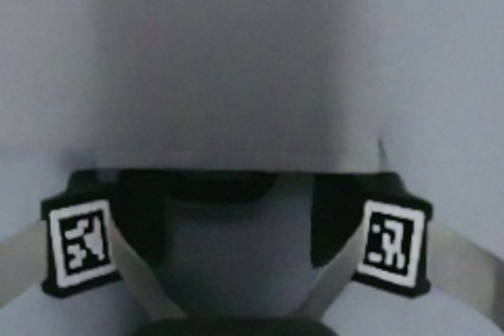

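execute_actions(actions=[{"r1":{"joints":{"gripper_m":0.0,"lift_m":0.901},"pace":"slow"}}], cameras=[])

execute_actions(actions=[{"r1":{"joints":{"gripper_m":-0.025,"lift_m":0.894},"pace":"slow"}}], cameras=["r1_wrist_camera"])

zoom_image(camera="r1_wrist_camera", region=[180, 170, 420, 330])

Scene clock: 113.20 s.
r1.base_odometry: x=-0.330 y=+0.953 heading=+2.463 (m, m, rad; r1's odometry frame)
r1.turned_by_wheels: +0.000 (rad since the last result)
r1.turned_by_imu: +0.000 (rad since the last result)
r1.base_tilt: forward=-0.1 right=-0.3 (deg)
r1.lidar_m: 0.30 0.30 1.81 1.76 1.98 1.76 1.66 1.70 2.38 2.31 0.46 0.33
r1.base_status: not commanded
r1.joint_positions: lift_m=+0.901 arm_m=+0.373 wrist_yaw_rad=+1.573 wrist_pitch_rad=+1.421 wrist_roll_rad=+1.570 gripper_m=+0.001
r1.joint_status: all done
r1.motor_effort: lift_m=+20(26) arm_m=+12(12) wrist_yaw_rad=-10(9) wrist_pitch_rad=-4(4) wrist_roll_rad=-1(1) gripper_m=-25(22) wheel_0=+4(5) wheel_1=+3(3) wheel_2=-2(2) (%)
r1.hand_pose: x=+0.6310 y=+0.0432 z=+0.7940 quat_wxyz=(+0.705, +0.052, +0.705, +0.054) (m; r1's base frame)
r1.wrist_depth_mm: 256 204 199 195 234 230 227 / 257 206 201 196 236 233 229 / 262 208 204 199 239 235 230 / 263 211 206 201 241 236 233 / 268 263 207 203 243 239 236 / 272 263 188 252 188 240 239 / 274 266 263 - 249 244 240
r2.base_odometry: x=+0.797 y=-1.247 heading=-2.454 (m, m, rad; r2's odometry frame)
r2.turned_by_wheels: +0.000 (rad since the last result)
r2.turned_by_imu: +0.000 (rad since the last result)
r2.base_tilt: forward=+0.1 right=-0.2 (deg)
r2.lidar_m: 0.79 0.84 1.48 2.44 2.55 0.70 0.67 0.69 2.38 2.28 1.45 0.83
r2.base_status: not commanded
r2.joint_positions: lift_m=+1.100 arm_m=+0.002 wrist_yaw_rad=+0.000 wrist_pitch_rad=+1.101 wrist_roll_rad=+0.012 gripper_m=+0.110
r2.joint_status: not commanded
r2.motor_effort: lift_m=+23(23) arm_m=+0(0) wrist_yaw_rad=+0(0) wrist_pitch_rad=-2(2) wrist_roll_rad=-1(5) gripper_m=-1(0) wheel_0=+3(3) wheel_1=+3(3) wheel_2=-2(2) (%)
r2.hand_pose: x=+0.3032 y=-0.0874 z=+1.0208 quat_wxyz=(+0.852, +0.005, +0.523, -0.003) (m; r2's base frame)
r2.wrist_depth_mm: 891 891 904 917 931 931 946 / 1060 1078 1078 1060 1098 1118 1118 / 1308 1308 1308 1308 1336 1366 1397 / 1397 1430 1430 1430 1430 1430 1430 / 1336 1308 1336 1336 1308 1308 1336 / 1229 1205 213 1205 205 1229 1205 / 1160 1138 1138 123 1138 1118 1138
pictures: none
No camera images: the call's "cameras" was empty. Leave "cameras" out to get every camera's image.

Scene clock: 114.30 s.
r1.base_odometry: x=-0.330 y=+0.953 heading=+2.463 (m, m, rad; r1's odometry frame)
r1.turned_by_wheels: +0.000 (rad since the last result)
r1.turned_by_imu: +0.000 (rad since the last result)
r1.base_tilt: forward=-0.1 right=-0.4 (deg)
r1.lidar_m: 0.28 0.31 1.81 1.76 1.99 1.75 1.66 1.74 2.36 2.33 0.47 0.33
r1.base_status: not commanded
r1.joint_positions: lift_m=+0.894 arm_m=+0.373 wrist_yaw_rad=+1.574 wrist_pitch_rad=+1.421 wrist_roll_rad=+1.570 gripper_m=-0.024
r1.joint_status: all done
r1.motor_effort: lift_m=+19(19) arm_m=+12(12) wrist_yaw_rad=-11(13) wrist_pitch_rad=-3(3) wrist_roll_rad=-1(0) gripper_m=-27(30) wheel_0=+5(5) wheel_1=+3(3) wheel_2=-2(3) (%)
r1.hand_pose: x=+0.6310 y=+0.0434 z=+0.7870 quat_wxyz=(+0.705, +0.052, +0.705, +0.054) (m; r1's base frame)
r1.wrist_depth_mm: 250 196 192 188 229 223 220 / 251 198 195 190 229 225 221 / 254 200 196 193 232 228 224 / 257 202 198 194 235 231 228 / 262 252 200 196 236 232 229 / 263 167 200 246 182 233 232 / 266 258 256 - 241 237 234
r2.base_odometry: x=+0.797 y=-1.247 heading=-2.454 (m, m, rad; r2's odometry frame)
r2.turned_by_wheels: +0.000 (rad since the last result)
r2.turned_by_imu: +0.000 (rad since the last result)
r2.base_tilt: forward=+0.2 right=-0.2 (deg)
r2.lidar_m: 0.79 0.84 1.50 2.44 2.55 0.70 0.65 0.69 2.39 2.28 1.49 0.84
r2.base_status: not commanded
r2.joint_positions: lift_m=+1.100 arm_m=+0.002 wrist_yaw_rad=+0.000 wrist_pitch_rad=+1.101 wrist_roll_rad=+0.012 gripper_m=+0.110
r2.joint_status: not commanded
r2.motor_effort: lift_m=+23(23) arm_m=+0(0) wrist_yaw_rad=+0(0) wrist_pitch_rad=-2(2) wrist_roll_rad=-1(1) gripper_m=-3(2) wheel_0=+3(3) wheel_1=+3(3) wheel_2=-2(2) (%)
r2.hand_pose: x=+0.3032 y=-0.0874 z=+1.0208 quat_wxyz=(+0.852, +0.005, +0.523, -0.003) (m; r2's base frame)
r2.wrist_depth_mm: 904 904 904 917 931 946 946 / 1042 1060 1078 1078 1078 1118 1118 / 1255 1281 1308 1336 1336 1397 1336 / 1430 1430 1430 1430 1430 1430 1430 / 1308 1308 1336 1336 1308 1308 1308 / 1205 1205 214 1205 205 1229 1229 / 1160 1138 1160 124 1160 1160 1138
pictures: r1_wrist_camera
camera_calibration (this result's frames):
r1_wrist_camera: T_world_to_cam=[[0.00600297, -0.993174, -0.116489, 0.123049], [-0.999139, -0.010739, 0.0400715, 0.645294], [-0.0410489, 0.116148, -0.992383, 1.03026], [0, 0, 0, 1]] pos_world=[0.68629, 0.00947632, 1.01089]
Images, in order (width x height): r1_wrist_camera 616x392.

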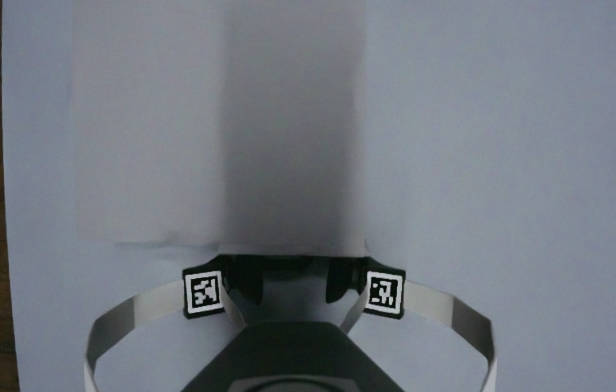

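Region (180, 170, 420, 330) of r1_wrist_camera's 616x392 image, scaled by 2.100.

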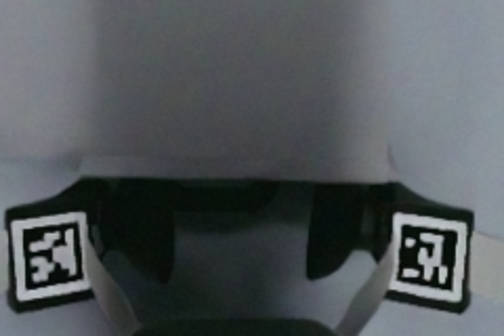

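execute_actions(actions=[{"r1":{"joints":{"arm_m":0.367,"lift_m":0.892},"pace":"slow"}}], cameras=["r1_wrist_camera"])

zoom_image(camera="r1_wrist_camera", region=[180, 170, 420, 330])

Scene clock: 115.23 s.
r1.base_odometry: x=-0.330 y=+0.953 heading=+2.463 (m, m, rad; r1's odometry frame)
r1.turned_by_wheels: +0.000 (rad since the last result)
r1.turned_by_imu: +0.000 (rad since the last result)
r1.base_tilt: forward=+0.0 right=-0.3 (deg)
r1.lidar_m: 0.30 0.31 1.83 1.75 2.03 1.76 1.66 1.73 2.35 2.35 0.43 0.30
r1.base_status: not commanded
r1.joint_positions: lift_m=+0.892 arm_m=+0.368 wrist_yaw_rad=+1.572 wrist_pitch_rad=+1.420 wrist_roll_rad=+1.570 gripper_m=-0.024
r1.joint_status: all done
r1.motor_effort: lift_m=+20(18) arm_m=-7(12) wrist_yaw_rad=-8(13) wrist_pitch_rad=-2(2) wrist_roll_rad=-2(4) gripper_m=-29(28) wheel_0=+5(5) wheel_1=+3(3) wheel_2=-1(2) (%)
r1.hand_pose: x=+0.6265 y=+0.0433 z=+0.7850 quat_wxyz=(+0.705, +0.052, +0.705, +0.054) (m; r1's base frame)
r1.wrist_depth_mm: 250 196 193 189 229 224 222 / 252 200 195 190 230 226 223 / 255 201 196 193 233 228 224 / 257 202 198 194 235 232 228 / 260 254 200 196 236 232 229 / 263 167 195 244 184 233 231 / 265 259 255 - 240 235 233
r2.base_odometry: x=+0.797 y=-1.247 heading=-2.454 (m, m, rad; r2's odometry frame)
r2.turned_by_wheels: +0.000 (rad since the last result)
r2.turned_by_imu: +0.000 (rad since the last result)
r2.base_tilt: forward=+0.1 right=-0.2 (deg)
r2.lidar_m: 0.79 0.85 1.46 2.44 2.53 0.67 0.67 0.72 2.37 2.26 1.46 0.83
r2.base_status: not commanded
r2.joint_positions: lift_m=+1.100 arm_m=+0.002 wrist_yaw_rad=+0.000 wrist_pitch_rad=+1.101 wrist_roll_rad=+0.012 gripper_m=+0.110
r2.joint_status: not commanded
r2.motor_effort: lift_m=+23(23) arm_m=+0(0) wrist_yaw_rad=+0(0) wrist_pitch_rad=-3(3) wrist_roll_rad=-3(4) gripper_m=-1(1) wheel_0=+3(3) wheel_1=+3(3) wheel_2=-2(2) (%)
r2.hand_pose: x=+0.3032 y=-0.0874 z=+1.0208 quat_wxyz=(+0.852, +0.005, +0.523, -0.003) (m; r2's base frame)
r2.wrist_depth_mm: 891 904 917 917 917 946 946 / 1042 1060 1060 1060 1098 1118 1118 / 1281 1308 1308 1308 1336 1366 1366 / 1430 1430 1397 1430 1430 1430 1464 / 1308 1336 1308 1308 1336 1308 1308 / 1229 1205 214 1205 205 1229 1229 / 1160 1138 1138 124 1160 1138 1160
pictures: r1_wrist_camera
camera_calibration (this result's frames):
r1_wrist_camera: T_world_to_cam=[[0.00450589, -0.993162, -0.116661, 0.123836], [-0.999154, -0.00924004, 0.0400715, 0.640825], [-0.0408754, 0.116382, -0.992363, 1.02798], [0, 0, 0, 1]] pos_world=[0.681744, 0.00927283, 1.00889]
Images, in order (width x height): r1_wrist_camera 616x392.

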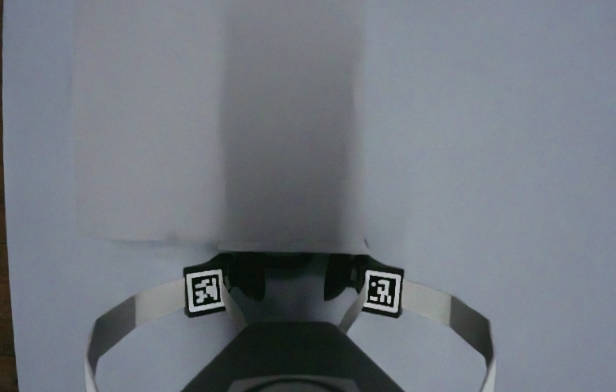

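Region (180, 170, 420, 330) of r1_wrist_camera's 616x392 image, scaled by 2.100.

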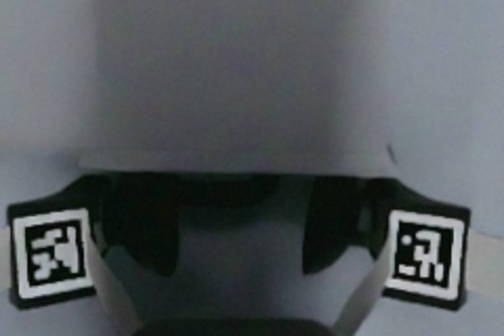

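execute_actions(actions=[{"r1":{"joints":{"arm_m":0.362,"lift_m":0.890},"pace":"slow"}}], cameras=["r1_wrist_camera"])

zoom_image(camera="r1_wrist_camera", region=[180, 170, 420, 330])

Scene clock: 116.13 s.
r1.base_odometry: x=-0.330 y=+0.953 heading=+2.463 (m, m, rad; r1's odometry frame)
r1.turned_by_wheels: +0.000 (rad since the last result)
r1.turned_by_imu: +0.000 (rad since the last result)
r1.base_tilt: forward=+0.0 right=-0.4 (deg)
r1.lidar_m: 0.28 0.30 1.80 1.74 2.00 1.74 1.67 1.74 2.37 2.35 0.44 0.32
r1.base_status: not commanded
r1.joint_positions: lift_m=+0.890 arm_m=+0.364 wrist_yaw_rad=+1.570 wrist_pitch_rad=+1.420 wrist_roll_rad=+1.570 gripper_m=-0.024
r1.joint_status: all done
r1.motor_effort: lift_m=+19(19) arm_m=-11(11) wrist_yaw_rad=-1(8) wrist_pitch_rad=-2(2) wrist_roll_rad=+1(1) gripper_m=-27(29) wheel_0=+4(5) wheel_1=+1(3) wheel_2=+2(2) (%)
r1.hand_pose: x=+0.6222 y=+0.0432 z=+0.7831 quat_wxyz=(+0.705, +0.053, +0.705, +0.053) (m; r1's base frame)
r1.wrist_depth_mm: 251 198 194 190 229 225 221 / 253 199 196 192 231 227 223 / 255 202 198 193 234 229 225 / 257 203 199 194 236 230 226 / 260 254 200 201 236 233 229 / 264 167 199 244 183 233 231 / 263 258 253 - 241 236 233
r2.base_odometry: x=+0.797 y=-1.247 heading=-2.454 (m, m, rad; r2's odometry frame)
r2.turned_by_wheels: +0.000 (rad since the last result)
r2.turned_by_imu: +0.000 (rad since the last result)
r2.base_tilt: forward=+0.1 right=-0.2 (deg)
r2.lidar_m: 0.79 0.82 1.48 2.44 2.56 0.71 0.66 0.72 2.37 2.28 1.49 0.84
r2.base_status: not commanded
r2.joint_positions: lift_m=+1.100 arm_m=+0.002 wrist_yaw_rad=+0.000 wrist_pitch_rad=+1.101 wrist_roll_rad=+0.012 gripper_m=+0.110
r2.joint_status: not commanded
r2.motor_effort: lift_m=+23(23) arm_m=+0(0) wrist_yaw_rad=+0(1) wrist_pitch_rad=-3(2) wrist_roll_rad=-3(0) gripper_m=-1(1) wheel_0=+3(3) wheel_1=+3(3) wheel_2=-2(2) (%)
r2.hand_pose: x=+0.3032 y=-0.0874 z=+1.0208 quat_wxyz=(+0.852, +0.005, +0.523, -0.003) (m; r2's base frame)
r2.wrist_depth_mm: 891 904 904 904 931 931 946 / 1042 1060 1078 1078 1098 1098 1118 / 1281 1308 1308 1308 1366 1397 1366 / 1397 1464 1397 1430 1464 1430 1430 / 1281 1308 1308 1308 1308 1336 1308 / 1205 1229 214 1205 205 1205 1229 / 1160 1138 1138 124 1138 1138 1138
pictures: r1_wrist_camera
camera_calibration (this result's frames):
r1_wrist_camera: T_world_to_cam=[[0.00257796, -0.99314, -0.116903, 0.124914], [-0.99917, -0.00731024, 0.0400698, 0.636568], [-0.0406495, 0.116703, -0.992335, 1.02568], [0, 0, 0, 1]] pos_world=[0.677411, 0.00901109, 1.00691]
Images, in order (width x height): r1_wrist_camera 616x392.

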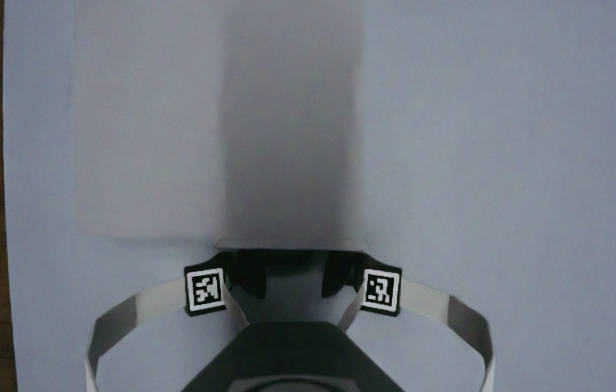

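Region (180, 170, 420, 330) of r1_wrist_camera's 616x392 image, scaled by 2.100.

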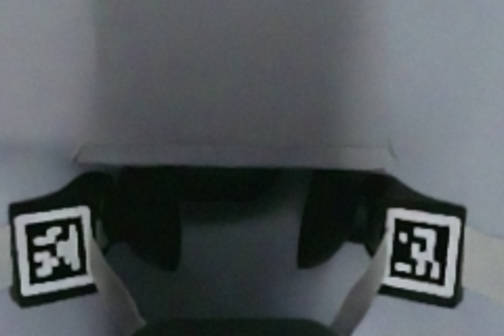

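execute_actions(actions=[{"r1":{"joints":{"arm_m":0.357,"lift_m":0.888},"pace":"slow"}}], cameras=["r1_wrist_camera"])

zoom_image(camera="r1_wrist_camera", region=[180, 170, 420, 330])

Scene clock: 116.97 s.
r1.base_odometry: x=-0.330 y=+0.954 heading=+2.463 (m, m, rad; r1's odometry frame)
r1.turned_by_wheels: +0.000 (rad since the last result)
r1.turned_by_imu: +0.000 (rad since the last result)
r1.base_tilt: forward=-0.1 right=-0.4 (deg)
r1.lidar_m: 0.30 0.33 1.83 1.75 2.00 1.78 1.66 1.75 2.37 2.35 0.46 0.32
r1.base_status: not commanded
r1.joint_positions: lift_m=+0.888 arm_m=+0.359 wrist_yaw_rad=+1.569 wrist_pitch_rad=+1.420 wrist_roll_rad=+1.570 gripper_m=-0.024
r1.joint_status: all done
r1.motor_effort: lift_m=+18(18) arm_m=-11(15) wrist_yaw_rad=+0(1) wrist_pitch_rad=-1(1) wrist_roll_rad=-1(2) gripper_m=-25(28) wheel_0=+3(4) wheel_1=+0(1) wheel_2=+3(4) (%)
r1.hand_pose: x=+0.6174 y=+0.0432 z=+0.7811 quat_wxyz=(+0.705, +0.054, +0.705, +0.053) (m; r1's base frame)
r1.wrist_depth_mm: 250 198 194 189 229 225 220 / 252 200 195 190 231 226 224 / 256 202 196 192 233 229 225 / 257 202 199 195 234 231 226 / 259 254 200 201 236 232 228 / 260 166 200 243 183 234 230 / 264 256 254 - 241 235 231
r2.base_odometry: x=+0.797 y=-1.247 heading=-2.454 (m, m, rad; r2's odometry frame)
r2.turned_by_wheels: +0.000 (rad since the last result)
r2.turned_by_imu: +0.000 (rad since the last result)
r2.base_tilt: forward=+0.1 right=-0.2 (deg)
r2.lidar_m: 0.79 0.86 1.48 2.44 2.53 0.71 0.66 0.68 2.37 2.28 1.48 0.85
r2.base_status: not commanded
r2.joint_positions: lift_m=+1.100 arm_m=+0.002 wrist_yaw_rad=+0.000 wrist_pitch_rad=+1.101 wrist_roll_rad=+0.012 gripper_m=+0.110
r2.joint_status: not commanded
r2.motor_effort: lift_m=+23(22) arm_m=+0(0) wrist_yaw_rad=+0(0) wrist_pitch_rad=-2(3) wrist_roll_rad=-2(3) gripper_m=-2(1) wheel_0=+3(3) wheel_1=+3(3) wheel_2=-2(2) (%)
r2.hand_pose: x=+0.3032 y=-0.0874 z=+1.0208 quat_wxyz=(+0.852, +0.005, +0.523, -0.003) (m; r2's base frame)
r2.wrist_depth_mm: 904 904 904 917 931 931 960 / 1060 1060 1098 1098 1098 1118 1138 / 1281 1281 1336 1336 1336 1336 1366 / 1430 1430 1464 1430 1430 1430 1430 / 1308 1281 1308 1308 1336 1308 1308 / 1229 1229 214 1229 206 1229 1229 / 1138 1118 1160 124 1138 1138 1138
pictures: r1_wrist_camera
camera_calibration (this result's frames):
r1_wrist_camera: T_world_to_cam=[[0.00172592, -0.993131, -0.116997, 0.125257], [-0.999176, -0.00645775, 0.0400771, 0.631772], [-0.0405574, 0.116831, -0.992323, 1.0235], [0, 0, 0, 1]] pos_world=[0.672546, 0.00889933, 1.00498]
Images, in order (width x height): r1_wrist_camera 616x392.

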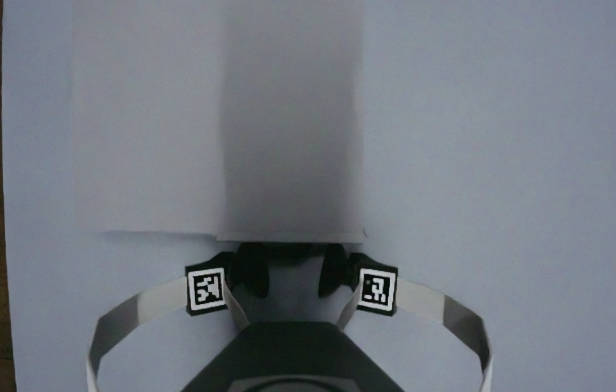

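Region (180, 170, 420, 330) of r1_wrist_camera's 616x392 image, scaled by 2.100.

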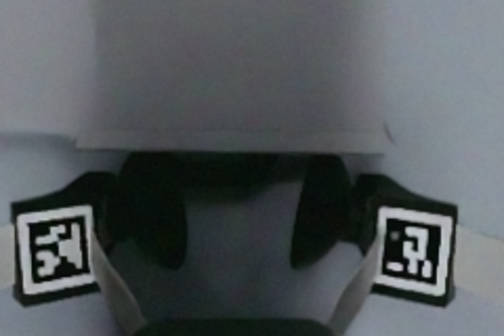

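execute_actions(actions=[{"r1":{"joints":{"arm_m":0.362,"lift_m":0.897,"gripper_m":0.015},"pace":"slow"}}], cameras=[])

execute_actions(actions=[{"r1":{"base":{"strafe_m":-0.006},"joints":{"lift_m":0.905,"gripper_m":0.062}}}], cameras=[])

execute_actions(actions=[{"r1":{"joints":{"arm_m":0.327}}}], cameras=["r1_wrist_camera"])

zoom_image(camera="r1_wrist_camera", region=[220, 140, 380, 230])

Scene clock: 120.33 s.
r1.base_odometry: x=-0.330 y=+0.954 heading=+2.463 (m, m, rad; r1's odometry frame)
r1.turned_by_wheels: +0.000 (rad since the last result)
r1.turned_by_imu: +0.000 (rad since the last result)
r1.base_tilt: forward=+0.0 right=-0.4 (deg)
r1.lidar_m: 0.30 0.33 1.82 1.75 1.99 1.74 1.66 1.72 2.36 2.34 0.45 0.31
r1.base_status: not commanded
r1.joint_positions: lift_m=+0.897 arm_m=+0.361 wrist_yaw_rad=+1.569 wrist_pitch_rad=+1.420 wrist_roll_rad=+1.570 gripper_m=+0.015
r1.joint_status: all done
r1.motor_effort: lift_m=+22(25) arm_m=+7(13) wrist_yaw_rad=+0(2) wrist_pitch_rad=-2(2) wrist_roll_rad=-1(3) gripper_m=-15(25) wheel_0=+2(3) wheel_1=-1(1) wheel_2=+3(3) (%)
r1.hand_pose: x=+0.6191 y=+0.0431 z=+0.7898 quat_wxyz=(+0.705, +0.054, +0.705, +0.053) (m; r1's base frame)
r1.wrist_depth_mm: 262 208 204 199 238 235 231 / 260 210 206 200 241 236 231 / 265 211 206 202 242 238 235 / 266 212 208 204 244 238 236 / 270 263 208 211 246 242 236 / 271 265 208 252 188 242 238 / 274 265 262 - 250 243 241
r2.base_odometry: x=+0.797 y=-1.247 heading=-2.454 (m, m, rad; r2's odometry frame)
r2.turned_by_wheels: +0.000 (rad since the last result)
r2.turned_by_imu: +0.001 (rad since the last result)
r2.base_tilt: forward=+0.2 right=-0.2 (deg)
r2.lidar_m: 0.78 0.85 1.49 2.43 2.54 0.71 0.66 0.72 2.36 2.30 1.49 0.83
r2.base_status: not commanded
r2.joint_positions: lift_m=+1.100 arm_m=+0.002 wrist_yaw_rad=+0.000 wrist_pitch_rad=+1.101 wrist_roll_rad=+0.012 gripper_m=+0.110
r2.joint_status: not commanded
r2.motor_effort: lift_m=+23(23) arm_m=+0(0) wrist_yaw_rad=+0(0) wrist_pitch_rad=-2(3) wrist_roll_rad=-2(3) gripper_m=-2(2) wheel_0=+3(3) wheel_1=+3(3) wheel_2=-2(2) (%)
r2.hand_pose: x=+0.3032 y=-0.0874 z=+1.0208 quat_wxyz=(+0.852, +0.005, +0.523, -0.003) (m; r2's base frame)
r2.wrist_depth_mm: 904 904 917 917 931 931 946 / 1060 1060 1060 1078 1098 1118 1118 / 1281 1308 1336 1336 1366 1366 1366 / 1397 1430 1397 1430 1464 1430 1430 / 1308 1308 1308 1308 1336 1336 1336 / 1229 1205 214 1229 205 1229 1229 / 1138 1118 1138 124 1138 1138 1138
pictures: none
No camera images: the call's "cameras" was empty. Leave "cameras" out to get every camera's image.

Scene clock: 121.60 s.
r1.base_odometry: x=-0.326 y=+0.958 heading=+2.463 (m, m, rad; r1's odometry frame)
r1.turned_by_wheels: +0.000 (rad since the last result)
r1.turned_by_imu: +0.000 (rad since the last result)
r1.base_tilt: forward=+0.0 right=-0.4 (deg)
r1.lidar_m: 0.29 0.33 1.82 1.74 1.99 1.77 1.67 1.75 2.35 2.33 0.43 0.33
r1.base_status: done
r1.joint_positions: lift_m=+0.905 arm_m=+0.361 wrist_yaw_rad=+1.570 wrist_pitch_rad=+1.421 wrist_roll_rad=+1.570 gripper_m=+0.062
r1.joint_status: all done
r1.motor_effort: lift_m=+22(25) arm_m=+7(7) wrist_yaw_rad=-1(7) wrist_pitch_rad=-4(11) wrist_roll_rad=-1(1) gripper_m=-3(16) wheel_0=-1(7) wheel_1=+1(7) wheel_2=+1(4) (%)
r1.hand_pose: x=+0.6191 y=+0.0430 z=+0.7978 quat_wxyz=(+0.705, +0.053, +0.705, +0.053) (m; r1's base frame)
r1.wrist_depth_mm: 267 213 210 205 244 240 236 / 268 216 211 207 247 242 238 / 271 216 214 208 250 243 239 / 274 220 216 210 250 246 241 / 277 270 222 257 251 247 244 / 279 272 263 259 198 251 246 / 281 273 271 - 258 251 249
r2.base_odometry: x=+0.797 y=-1.247 heading=-2.454 (m, m, rad; r2's odometry frame)
r2.turned_by_wheels: +0.000 (rad since the last result)
r2.turned_by_imu: +0.000 (rad since the last result)
r2.base_tilt: forward=+0.1 right=-0.2 (deg)
r2.lidar_m: 0.79 0.83 1.49 2.45 2.55 0.68 0.65 0.69 2.36 2.27 1.49 0.83
r2.base_status: not commanded
r2.joint_positions: lift_m=+1.100 arm_m=+0.002 wrist_yaw_rad=+0.000 wrist_pitch_rad=+1.101 wrist_roll_rad=+0.012 gripper_m=+0.110
r2.joint_status: not commanded
r2.motor_effort: lift_m=+23(23) arm_m=-1(0) wrist_yaw_rad=+0(0) wrist_pitch_rad=-2(2) wrist_roll_rad=-2(1) gripper_m=-1(1) wheel_0=+3(3) wheel_1=+3(3) wheel_2=-2(2) (%)
r2.hand_pose: x=+0.3032 y=-0.0874 z=+1.0208 quat_wxyz=(+0.852, +0.005, +0.523, -0.003) (m; r2's base frame)
r2.wrist_depth_mm: 904 904 904 917 917 931 946 / 1042 1060 1078 1098 1098 1118 1118 / 1281 1281 1308 1336 1336 1366 1366 / 1397 1430 1430 1430 1430 1430 1430 / 1308 1308 1336 1308 1336 1366 1336 / 1205 1182 213 1229 205 1229 1229 / 1138 1118 1138 124 1160 1118 1138
pictures: none
No camera images: the call's "cameras" was empty. Leave "cameras" out to get every camera's image.

Scene clock: 122.47 s.
r1.base_odometry: x=-0.326 y=+0.958 heading=+2.463 (m, m, rad; r1's odometry frame)
r1.turned_by_wheels: +0.000 (rad since the last result)
r1.turned_by_imu: +0.000 (rad since the last result)
r1.base_tilt: forward=-0.1 right=-0.4 (deg)
r1.lidar_m: 0.29 0.33 1.83 1.76 2.00 1.78 1.65 1.74 2.33 2.34 0.45 0.31
r1.base_status: not commanded
r1.joint_positions: lift_m=+0.905 arm_m=+0.329 wrist_yaw_rad=+1.570 wrist_pitch_rad=+1.421 wrist_roll_rad=+1.570 gripper_m=+0.062
r1.joint_status: all done
r1.motor_effort: lift_m=+22(22) arm_m=-9(8) wrist_yaw_rad=-1(2) wrist_pitch_rad=-3(3) wrist_roll_rad=-1(0) gripper_m=-2(1) wheel_0=-1(1) wheel_1=+1(2) wheel_2=+1(1) (%)
r1.hand_pose: x=+0.5869 y=+0.0430 z=+0.7978 quat_wxyz=(+0.705, +0.053, +0.705, +0.053) (m; r1's base frame)
r1.wrist_depth_mm: 268 215 210 205 244 239 236 / 268 216 211 208 247 243 239 / 271 218 213 208 249 244 239 / 273 267 260 255 252 246 243 / 278 271 263 257 252 249 245 / 281 272 265 258 199 250 246 / 282 274 272 - 257 251 247
r2.base_odometry: x=+0.797 y=-1.247 heading=-2.454 (m, m, rad; r2's odometry frame)
r2.turned_by_wheels: +0.000 (rad since the last result)
r2.turned_by_imu: +0.000 (rad since the last result)
r2.base_tilt: forward=+0.2 right=-0.2 (deg)
r2.lidar_m: 0.79 0.84 1.49 2.43 2.55 0.71 0.66 0.70 2.40 2.28 1.48 0.83
r2.base_status: not commanded
r2.joint_positions: lift_m=+1.100 arm_m=+0.002 wrist_yaw_rad=+0.000 wrist_pitch_rad=+1.101 wrist_roll_rad=+0.012 gripper_m=+0.110
r2.joint_status: not commanded
r2.motor_effort: lift_m=+23(23) arm_m=-1(0) wrist_yaw_rad=+0(0) wrist_pitch_rad=-3(2) wrist_roll_rad=-2(2) gripper_m=-1(1) wheel_0=+3(3) wheel_1=+3(3) wheel_2=-2(2) (%)
r2.hand_pose: x=+0.3032 y=-0.0874 z=+1.0208 quat_wxyz=(+0.852, +0.005, +0.523, -0.003) (m; r2's base frame)
r2.wrist_depth_mm: 891 904 904 917 931 931 946 / 1060 1060 1078 1078 1098 1118 1118 / 1281 1281 1308 1336 1336 1366 1397 / 1430 1430 1430 1430 1430 1430 1464 / 1308 1336 1336 1308 1308 1308 1336 / 1205 1205 215 1229 206 1229 1229 / 1138 1118 1138 123 1138 1138 1160
pictures: r1_wrist_camera
camera_calibration (this result's frames):
r1_wrist_camera: T_world_to_cam=[[0.00203935, -0.993205, -0.116363, 0.126422], [-0.999174, -0.00674758, 0.040082, 0.600658], [-0.0405948, 0.116185, -0.992398, 1.03895], [0, 0, 0, 1]] pos_world=[0.64208, 0.00890514, 1.02169]
Images, in order (width x height): r1_wrist_camera 616x392.

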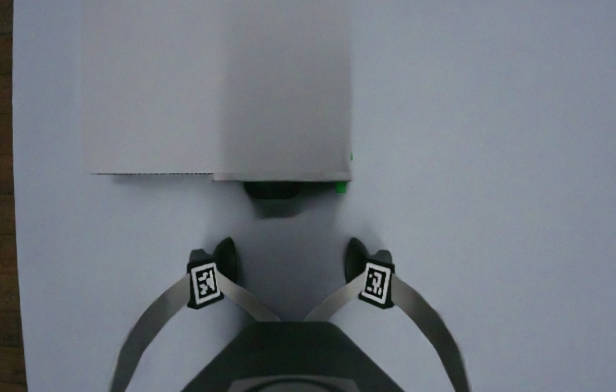

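Region (220, 140, 380, 230) of r1_wrist_camera's 616x392 image, scaled by 3.150; it fills the top 284 rows of this view, and the rest is white.

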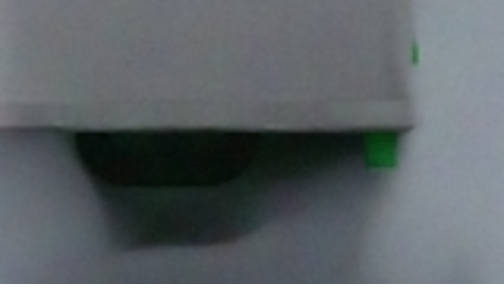

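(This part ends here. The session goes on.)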